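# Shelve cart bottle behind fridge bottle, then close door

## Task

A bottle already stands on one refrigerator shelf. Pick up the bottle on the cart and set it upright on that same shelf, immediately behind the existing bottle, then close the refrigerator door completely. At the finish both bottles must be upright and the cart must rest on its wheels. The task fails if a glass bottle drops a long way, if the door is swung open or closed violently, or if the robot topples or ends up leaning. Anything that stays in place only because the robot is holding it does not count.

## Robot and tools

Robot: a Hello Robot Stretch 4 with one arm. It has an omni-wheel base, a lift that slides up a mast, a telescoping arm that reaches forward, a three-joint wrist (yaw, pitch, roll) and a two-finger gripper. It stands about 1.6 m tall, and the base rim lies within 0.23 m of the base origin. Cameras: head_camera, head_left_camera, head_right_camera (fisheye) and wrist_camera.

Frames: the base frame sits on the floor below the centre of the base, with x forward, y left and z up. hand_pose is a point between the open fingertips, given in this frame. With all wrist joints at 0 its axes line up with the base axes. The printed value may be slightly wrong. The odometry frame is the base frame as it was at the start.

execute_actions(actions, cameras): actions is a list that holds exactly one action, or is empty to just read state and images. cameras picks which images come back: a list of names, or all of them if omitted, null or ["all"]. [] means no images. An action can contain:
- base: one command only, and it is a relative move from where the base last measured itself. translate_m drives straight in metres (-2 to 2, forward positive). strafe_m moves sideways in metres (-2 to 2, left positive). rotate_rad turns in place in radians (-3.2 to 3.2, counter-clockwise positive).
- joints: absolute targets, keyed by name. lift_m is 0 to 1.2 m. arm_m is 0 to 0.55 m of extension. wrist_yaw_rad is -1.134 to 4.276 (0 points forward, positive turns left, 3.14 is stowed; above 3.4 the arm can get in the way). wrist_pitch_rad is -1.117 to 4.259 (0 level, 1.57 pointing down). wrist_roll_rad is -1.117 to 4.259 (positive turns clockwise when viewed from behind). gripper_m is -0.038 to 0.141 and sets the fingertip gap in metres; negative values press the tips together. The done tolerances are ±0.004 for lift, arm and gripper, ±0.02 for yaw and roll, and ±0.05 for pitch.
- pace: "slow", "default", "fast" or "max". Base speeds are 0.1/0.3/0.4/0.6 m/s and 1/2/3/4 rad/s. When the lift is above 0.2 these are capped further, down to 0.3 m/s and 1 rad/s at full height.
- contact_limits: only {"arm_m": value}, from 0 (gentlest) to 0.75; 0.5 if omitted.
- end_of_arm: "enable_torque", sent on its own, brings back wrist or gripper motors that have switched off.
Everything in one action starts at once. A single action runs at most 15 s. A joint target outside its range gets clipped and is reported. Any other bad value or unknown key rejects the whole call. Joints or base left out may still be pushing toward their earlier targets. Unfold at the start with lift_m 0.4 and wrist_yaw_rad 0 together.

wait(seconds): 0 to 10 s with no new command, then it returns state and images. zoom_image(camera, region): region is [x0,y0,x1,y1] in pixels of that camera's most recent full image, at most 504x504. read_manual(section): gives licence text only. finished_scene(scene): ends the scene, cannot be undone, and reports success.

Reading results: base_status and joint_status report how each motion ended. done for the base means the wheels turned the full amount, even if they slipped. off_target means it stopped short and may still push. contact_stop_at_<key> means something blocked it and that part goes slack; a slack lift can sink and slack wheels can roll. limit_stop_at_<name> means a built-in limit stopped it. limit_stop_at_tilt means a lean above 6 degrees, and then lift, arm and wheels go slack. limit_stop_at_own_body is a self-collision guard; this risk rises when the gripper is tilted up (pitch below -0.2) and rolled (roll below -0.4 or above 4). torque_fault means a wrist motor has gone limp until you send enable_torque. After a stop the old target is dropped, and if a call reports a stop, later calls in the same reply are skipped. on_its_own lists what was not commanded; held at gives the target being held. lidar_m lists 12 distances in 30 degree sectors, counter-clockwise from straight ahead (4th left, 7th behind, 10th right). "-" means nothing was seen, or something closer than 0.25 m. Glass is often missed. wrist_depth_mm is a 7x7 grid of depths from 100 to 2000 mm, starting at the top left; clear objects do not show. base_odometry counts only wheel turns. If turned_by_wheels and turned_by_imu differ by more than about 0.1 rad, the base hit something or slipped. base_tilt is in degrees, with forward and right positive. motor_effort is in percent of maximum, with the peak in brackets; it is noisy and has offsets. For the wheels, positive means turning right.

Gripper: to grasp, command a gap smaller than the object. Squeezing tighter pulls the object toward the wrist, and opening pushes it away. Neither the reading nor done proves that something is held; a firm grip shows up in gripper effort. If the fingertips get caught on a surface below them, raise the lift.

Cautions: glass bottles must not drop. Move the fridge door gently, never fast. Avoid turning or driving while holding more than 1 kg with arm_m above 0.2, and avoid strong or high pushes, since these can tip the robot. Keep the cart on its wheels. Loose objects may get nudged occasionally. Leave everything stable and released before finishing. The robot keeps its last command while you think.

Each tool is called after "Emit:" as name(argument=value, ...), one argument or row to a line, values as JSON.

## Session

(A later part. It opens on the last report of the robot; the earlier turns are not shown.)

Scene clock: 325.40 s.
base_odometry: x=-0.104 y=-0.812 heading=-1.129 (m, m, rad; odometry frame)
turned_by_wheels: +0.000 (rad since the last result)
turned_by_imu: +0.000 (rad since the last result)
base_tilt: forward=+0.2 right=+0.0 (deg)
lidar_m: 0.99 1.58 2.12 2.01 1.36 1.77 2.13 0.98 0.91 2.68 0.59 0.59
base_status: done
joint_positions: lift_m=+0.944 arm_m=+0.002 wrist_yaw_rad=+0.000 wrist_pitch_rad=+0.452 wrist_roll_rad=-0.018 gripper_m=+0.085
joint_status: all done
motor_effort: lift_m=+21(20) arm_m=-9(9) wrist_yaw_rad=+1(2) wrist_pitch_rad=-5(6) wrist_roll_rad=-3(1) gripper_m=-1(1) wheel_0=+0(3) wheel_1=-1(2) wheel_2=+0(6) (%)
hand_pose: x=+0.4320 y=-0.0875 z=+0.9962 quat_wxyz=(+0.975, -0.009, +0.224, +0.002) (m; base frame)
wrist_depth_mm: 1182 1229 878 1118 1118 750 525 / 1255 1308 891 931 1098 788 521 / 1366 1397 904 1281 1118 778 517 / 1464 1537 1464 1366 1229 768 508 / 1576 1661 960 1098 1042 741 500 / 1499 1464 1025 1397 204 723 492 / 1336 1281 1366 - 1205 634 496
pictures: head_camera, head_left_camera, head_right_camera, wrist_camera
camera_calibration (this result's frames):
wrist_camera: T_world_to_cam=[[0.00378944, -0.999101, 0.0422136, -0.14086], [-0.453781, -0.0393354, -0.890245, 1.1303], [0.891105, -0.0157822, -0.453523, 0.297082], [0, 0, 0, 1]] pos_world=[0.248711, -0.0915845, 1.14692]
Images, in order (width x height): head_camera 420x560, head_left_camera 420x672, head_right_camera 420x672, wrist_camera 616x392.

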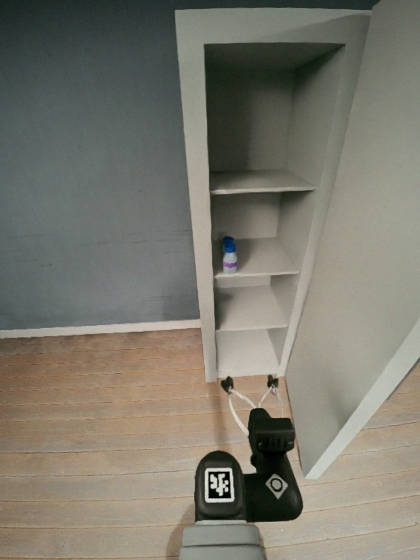

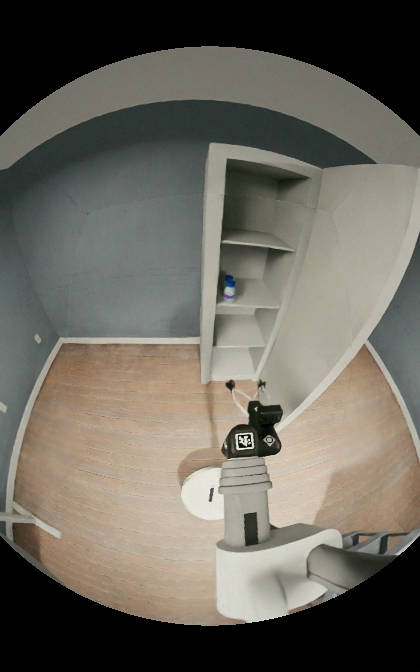

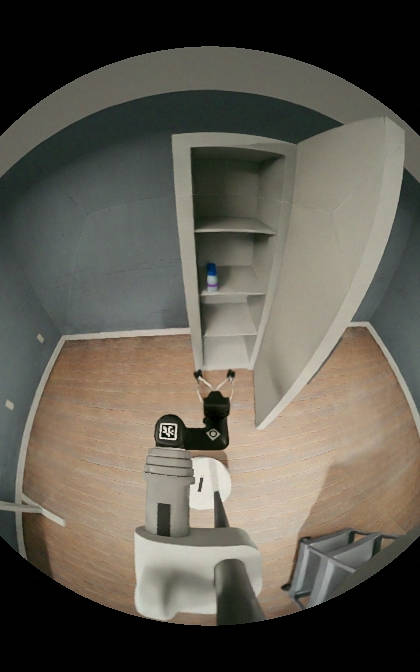

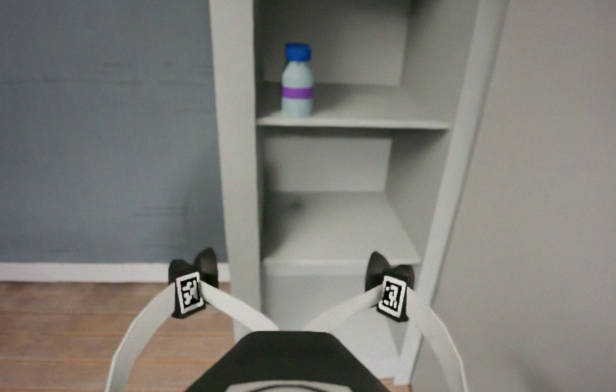

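Emit:
execute_actions(
  actions=[
    {"joints":{"wrist_yaw_rad":3.05,"wrist_pitch_rad":0,"gripper_m":0.05,"lift_m":0.5},"base":{"translate_m":-0.1}},
  ],
  cameras=[],
)

Emit:
execute_actions(
  actions=[
    {"joints":{"lift_m":0.14},"base":{"strafe_m":-0.85}},
  ],
)

Scene clock: 350.10 s.
base_odometry: x=-0.147 y=-0.721 heading=-1.129 (m, m, rad; odometry frame)
turned_by_wheels: +0.000 (rad since the last result)
turned_by_imu: -0.001 (rad since the last result)
base_tilt: forward=+0.2 right=+0.0 (deg)
lidar_m: 1.09 1.71 2.13 2.01 1.31 1.72 2.02 0.96 0.84 2.69 0.78 0.66
base_status: done
joint_positions: lift_m=+0.500 arm_m=+0.002 wrist_yaw_rad=+3.049 wrist_pitch_rad=+0.002 wrist_roll_rad=-0.018 gripper_m=+0.050
joint_status: all done
motor_effort: lift_m=+19(16) arm_m=-9(9) wrist_yaw_rad=+3(11) wrist_pitch_rad=-6(10) wrist_roll_rad=+1(3) gripper_m=-3(4) wheel_0=+1(4) wheel_1=+1(4) wheel_2=-1(8) (%)
hand_pose: x=-0.1068 y=+0.1136 z=+0.6778 quat_wxyz=(+0.046, -0.002, -0.009, +0.999) (m; base frame)
wrist_depth_mm: - 143 - - - - - / 109 144 - - - - - / 115 144 - - - - - / 141 242 - - - - - / - - - - - - - / 1921 - 203 - 200 - - / 1397 1430 1576 - 1537 1499 1576
pictures: none
No camera images: the call's "cameras" was empty. Leave "cameras" out to get every camera's image.

Scene clock: 354.27 s.
base_odometry: x=-0.915 y=-1.085 heading=-1.129 (m, m, rad; odometry frame)
turned_by_wheels: +0.000 (rad since the last result)
turned_by_imu: -0.005 (rad since the last result)
base_tilt: forward=+0.2 right=+0.0 (deg)
lidar_m: 1.32 0.58 2.29 2.12 2.14 2.12 0.50 0.56 1.95 1.84 1.90 1.78
base_status: done
joint_positions: lift_m=+0.140 arm_m=+0.002 wrist_yaw_rad=+3.050 wrist_pitch_rad=+0.002 wrist_roll_rad=-0.018 gripper_m=+0.050
joint_status: all done
motor_effort: lift_m=+19(18) arm_m=-9(8) wrist_yaw_rad=+2(3) wrist_pitch_rad=-5(6) wrist_roll_rad=+2(0) gripper_m=-2(1) wheel_0=-1(7) wheel_1=+0(9) wheel_2=+0(1) (%)
hand_pose: x=-0.1068 y=+0.1136 z=+0.3178 quat_wxyz=(+0.046, -0.002, -0.009, +0.999) (m; base frame)
wrist_depth_mm: - 143 976 - - - - / 109 143 1255 - - - - / 115 144 654 - - - - / 141 243 - - - - - / 778 1008 1205 1281 - - - / 866 668 202 946 200 1160 1160 / 723 723 750 - 768 778 788
pictures: head_camera, head_left_camera, head_right_camera, wrist_camera
camera_calibration (this result's frames):
wrist_camera: T_world_to_cam=[[0.106489, 0.993517, 0.0397888, -0.123862], [0.0249866, 0.0373299, -0.998991, 0.366708], [-0.994, 0.107376, -0.0208494, 0.119833], [0, 0, 0, 1]] pos_world=[0.123141, 0.0965025, 0.373764]
Images, in order (width x height): head_camera 420x560, head_left_camera 420x672, head_right_camera 420x672, wrist_camera 616x392.

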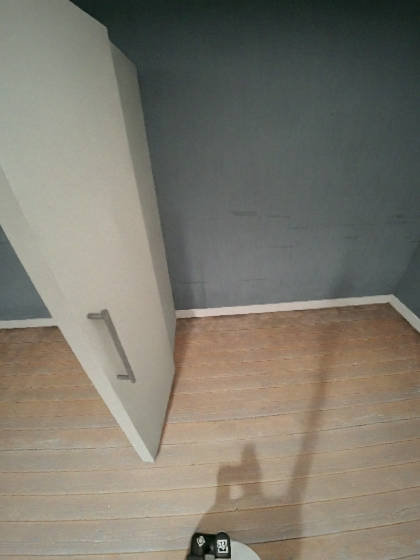

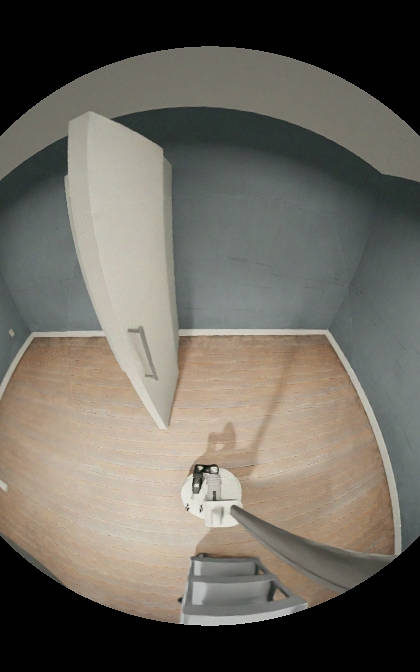

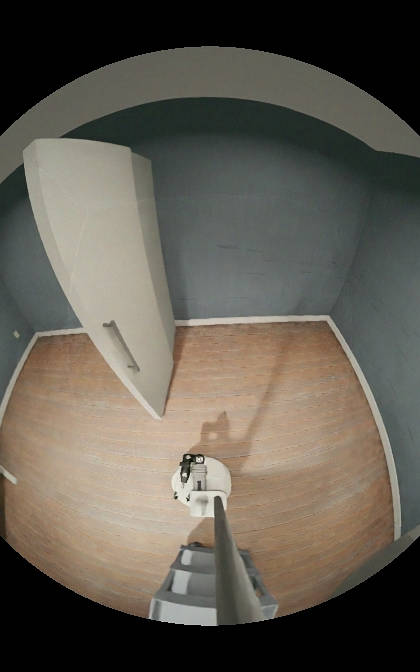

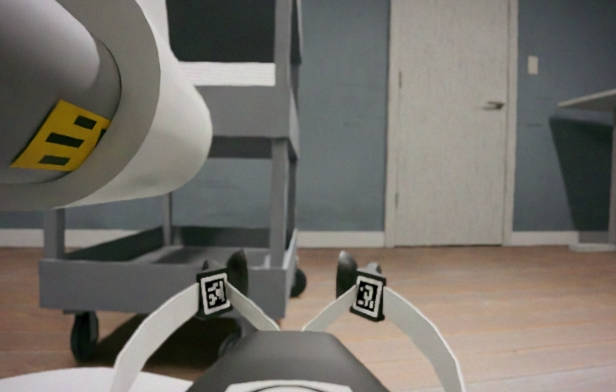

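Emit:
execute_actions(
  actions=[
    {"base":{"translate_m":0.72}},
  ],
  cameras=[],
)

Emit:
execute_actions(
  actions=[
    {"base":{"strafe_m":0.6},"pace":"slow"},
  ],
)

Scene clock: 363.87 s.
base_odometry: x=-0.607 y=-1.736 heading=-1.129 (m, m, rad; odometry frame)
turned_by_wheels: +0.000 (rad since the last result)
turned_by_imu: -0.004 (rad since the last result)
base_tilt: forward=+0.2 right=+0.0 (deg)
lidar_m: 0.94 0.43 0.30 0.29 0.30 2.90 1.21 2.74 1.92 1.78 1.50 1.03
base_status: done
joint_positions: lift_m=+0.140 arm_m=+0.002 wrist_yaw_rad=+3.050 wrist_pitch_rad=+0.002 wrist_roll_rad=-0.018 gripper_m=+0.050
joint_status: not commanded
motor_effort: lift_m=+20(19) arm_m=-8(9) wrist_yaw_rad=+2(2) wrist_pitch_rad=-6(6) wrist_roll_rad=+1(1) gripper_m=-2(2) wheel_0=-1(2) wheel_1=-1(4) wheel_2=+2(9) (%)
hand_pose: x=-0.1068 y=+0.1136 z=+0.3177 quat_wxyz=(+0.046, -0.002, -0.009, +0.999) (m; base frame)
wrist_depth_mm: - 143 - - - - 329 / 109 143 1397 - - - 329 / 115 144 1366 - - - 329 / 141 242 - - - - 329 / 1863 1661 1430 1983 - - 324 / 1025 1060 202 1042 200 1160 324 / 732 732 798 - 778 768 317
pictures: none
No camera images: the call's "cameras" was empty. Leave "cameras" out to get every camera's image.

Scene clock: 371.00 s.
base_odometry: x=-0.065 y=-1.479 heading=-1.129 (m, m, rad; odometry frame)
turned_by_wheels: +0.000 (rad since the last result)
turned_by_imu: +0.001 (rad since the last result)
base_tilt: forward=+0.2 right=+0.1 (deg)
lidar_m: 0.31 0.32 0.35 2.28 1.93 2.11 1.64 1.31 2.54 2.40 1.44 0.33
base_status: done
joint_positions: lift_m=+0.140 arm_m=+0.001 wrist_yaw_rad=+3.050 wrist_pitch_rad=+0.002 wrist_roll_rad=-0.018 gripper_m=+0.050
joint_status: not commanded
motor_effort: lift_m=+20(19) arm_m=-8(9) wrist_yaw_rad=+1(2) wrist_pitch_rad=-6(5) wrist_roll_rad=-1(0) gripper_m=-2(2) wheel_0=-2(9) wheel_1=+1(7) wheel_2=+0(1) (%)
hand_pose: x=-0.1070 y=+0.1135 z=+0.3177 quat_wxyz=(+0.046, -0.002, -0.009, +0.999) (m; base frame)
wrist_depth_mm: - 143 - - - - - / 109 143 - - - - - / 115 144 - - - - - / 141 243 - - - - - / 1397 1708 1983 - - - - / 1042 1060 202 1042 200 1160 1160 / 741 732 798 - 778 778 798
pictures: head_camera, head_left_camera, head_right_camera, wrist_camera
camera_calibration (this result's frames):
wrist_camera: T_world_to_cam=[[0.106036, 0.993566, 0.0397886, -0.123769], [0.0249565, 0.0373424, -0.998991, 0.366661], [-0.994049, 0.106922, -0.0208362, 0.119721], [0, 0, 0, 1]] pos_world=[0.122982, 0.0964799, 0.37371]
Images, in order (width x height): head_camera 420x560, head_left_camera 420x672, head_right_camera 420x672, wrist_camera 616x392.

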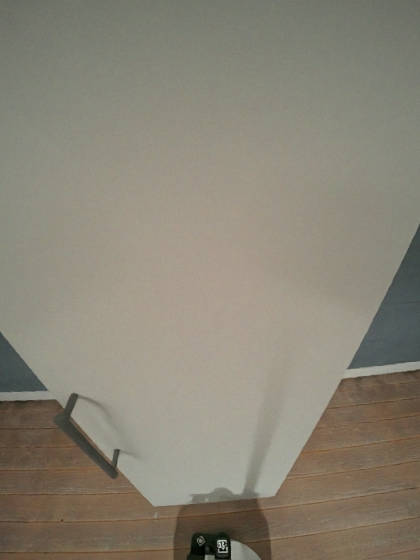

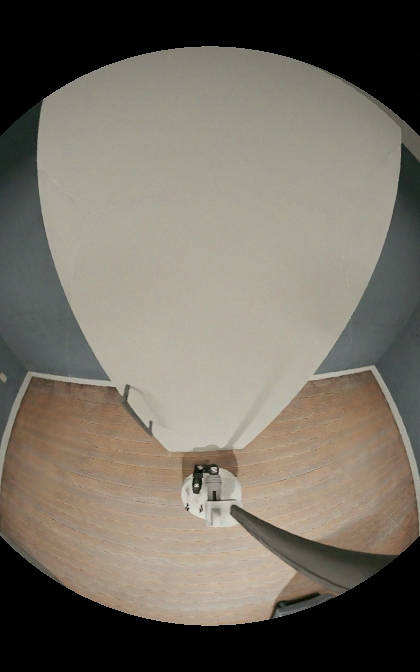

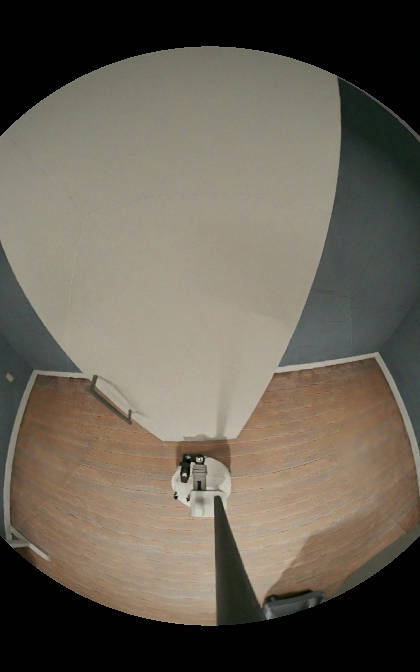

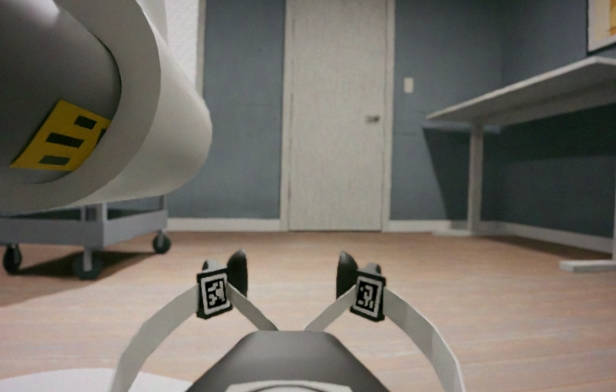

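Emit:
execute_actions(
  actions=[
    {"base":{"translate_m":0.10},"pace":"slow"},
  ],
  cameras=[],
)

Emit:
execute_actions(
  actions=[
    {"base":{"translate_m":-0.5}},
  ],
  cameras=[],
)

Emit:
execute_actions(
  actions=[
    {"base":{"strafe_m":0.6}},
  ],
  cameras=["head_camera","head_right_camera"],
)

Scene clock: 378.87 s.
base_odometry: x=-0.022 y=-1.570 heading=-1.129 (m, m, rad; odometry frame)
turned_by_wheels: +0.000 (rad since the last result)
turned_by_imu: -0.002 (rad since the last result)
base_tilt: forward=+0.2 right=+0.0 (deg)
lidar_m: 0.25 0.25 0.28 2.27 2.02 2.10 1.68 1.42 2.55 2.40 0.33 0.25
base_status: done
joint_positions: lift_m=+0.140 arm_m=+0.001 wrist_yaw_rad=+3.050 wrist_pitch_rad=+0.002 wrist_roll_rad=-0.018 gripper_m=+0.050
joint_status: not commanded
motor_effort: lift_m=+20(20) arm_m=-8(8) wrist_yaw_rad=+1(1) wrist_pitch_rad=-6(5) wrist_roll_rad=+0(0) gripper_m=-2(2) wheel_0=+0(5) wheel_1=+1(2) wheel_2=-2(6) (%)
hand_pose: x=-0.1070 y=+0.1135 z=+0.3177 quat_wxyz=(+0.046, -0.002, -0.009, +0.999) (m; base frame)
wrist_depth_mm: - 142 - - - - - / 109 143 - - - - - / 115 144 - - - - - / 141 242 - - - - - / 1499 1576 1983 - - - - / 1042 1078 202 1042 200 1160 1182 / 741 723 798 - 778 768 809
pictures: none
No camera images: the call's "cameras" was empty. Leave "cameras" out to get every camera's image.

Scene clock: 382.03 s.
base_odometry: x=-0.236 y=-1.117 heading=-1.129 (m, m, rad; odometry frame)
turned_by_wheels: +0.000 (rad since the last result)
turned_by_imu: +0.001 (rad since the last result)
base_tilt: forward=+0.2 right=+0.0 (deg)
lidar_m: 0.68 0.71 1.82 2.26 1.72 2.08 1.47 0.96 2.56 2.42 2.02 0.76
base_status: done
joint_positions: lift_m=+0.140 arm_m=+0.001 wrist_yaw_rad=+3.050 wrist_pitch_rad=+0.002 wrist_roll_rad=-0.018 gripper_m=+0.050
joint_status: not commanded
motor_effort: lift_m=+20(20) arm_m=-8(8) wrist_yaw_rad=+1(1) wrist_pitch_rad=-6(6) wrist_roll_rad=+1(0) gripper_m=-3(2) wheel_0=+1(5) wheel_1=+0(5) wheel_2=-2(8) (%)
hand_pose: x=-0.1070 y=+0.1135 z=+0.3177 quat_wxyz=(+0.046, -0.002, -0.009, +0.999) (m; base frame)
wrist_depth_mm: - 143 - - - - - / 109 143 - - - - - / 115 144 - - - - - / 141 242 - - - - - / 991 1464 1983 - - - - / 946 1060 202 1025 200 1160 1160 / 741 723 809 - 778 778 798
pictures: none
No camera images: the call's "cameras" was empty. Leave "cameras" out to get every camera's image.

Scene clock: 385.37 s.
base_odometry: x=+0.307 y=-0.861 heading=-1.129 (m, m, rad; odometry frame)
turned_by_wheels: +0.000 (rad since the last result)
turned_by_imu: +0.002 (rad since the last result)
base_tilt: forward=+0.2 right=-0.1 (deg)
lidar_m: 0.99 1.32 1.75 1.66 1.20 1.29 2.37 1.44 1.34 3.03 1.06 0.70
base_status: done
joint_positions: lift_m=+0.140 arm_m=+0.001 wrist_yaw_rad=+3.050 wrist_pitch_rad=+0.002 wrist_roll_rad=-0.018 gripper_m=+0.050
joint_status: not commanded
motor_effort: lift_m=+20(20) arm_m=-8(8) wrist_yaw_rad=+0(1) wrist_pitch_rad=-6(6) wrist_roll_rad=+1(1) gripper_m=-3(1) wheel_0=+1(5) wheel_1=-2(8) wheel_2=-1(1) (%)
hand_pose: x=-0.1070 y=+0.1135 z=+0.3177 quat_wxyz=(+0.046, -0.002, -0.009, +0.999) (m; base frame)
wrist_depth_mm: - 142 - - - 1499 1255 / 109 143 - - - 1983 1756 / 115 144 - - - - 1921 / 141 242 - - - - 1921 / 1863 1983 1983 - - - 1808 / 1042 1060 203 1025 200 1160 1182 / 741 723 798 - 778 778 798
pictures: head_camera, head_right_camera
Images, in order (width x height): head_camera 420x560, head_right_camera 420x672.

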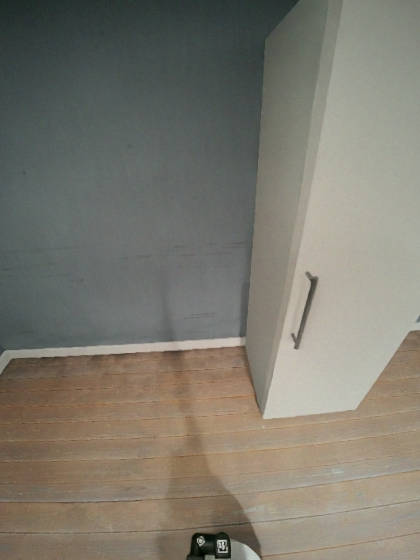

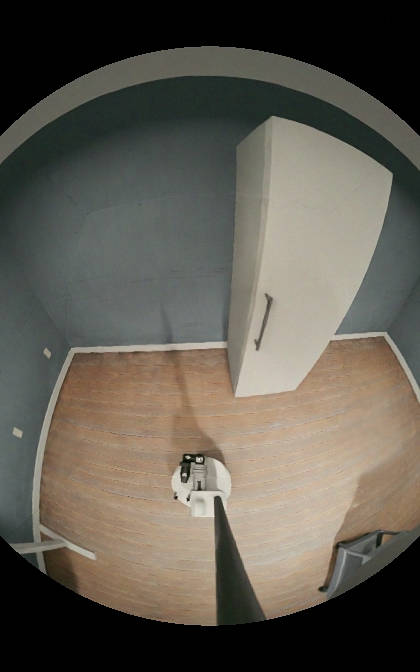

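Emit:
zoom_image(
  camera="head_camera",
  region=[230,250,380,430],
)

Region (230, 250, 380, 430) of head_camera's 420x560 image, scaled by 2.800, with more detail than that image has.

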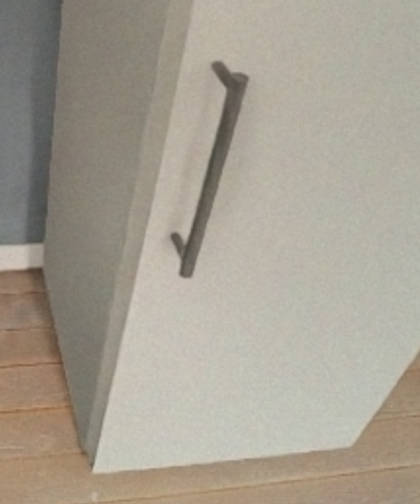

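Emit:
finished_scene(
  scene=1,
)

The scene is finished: the task was done.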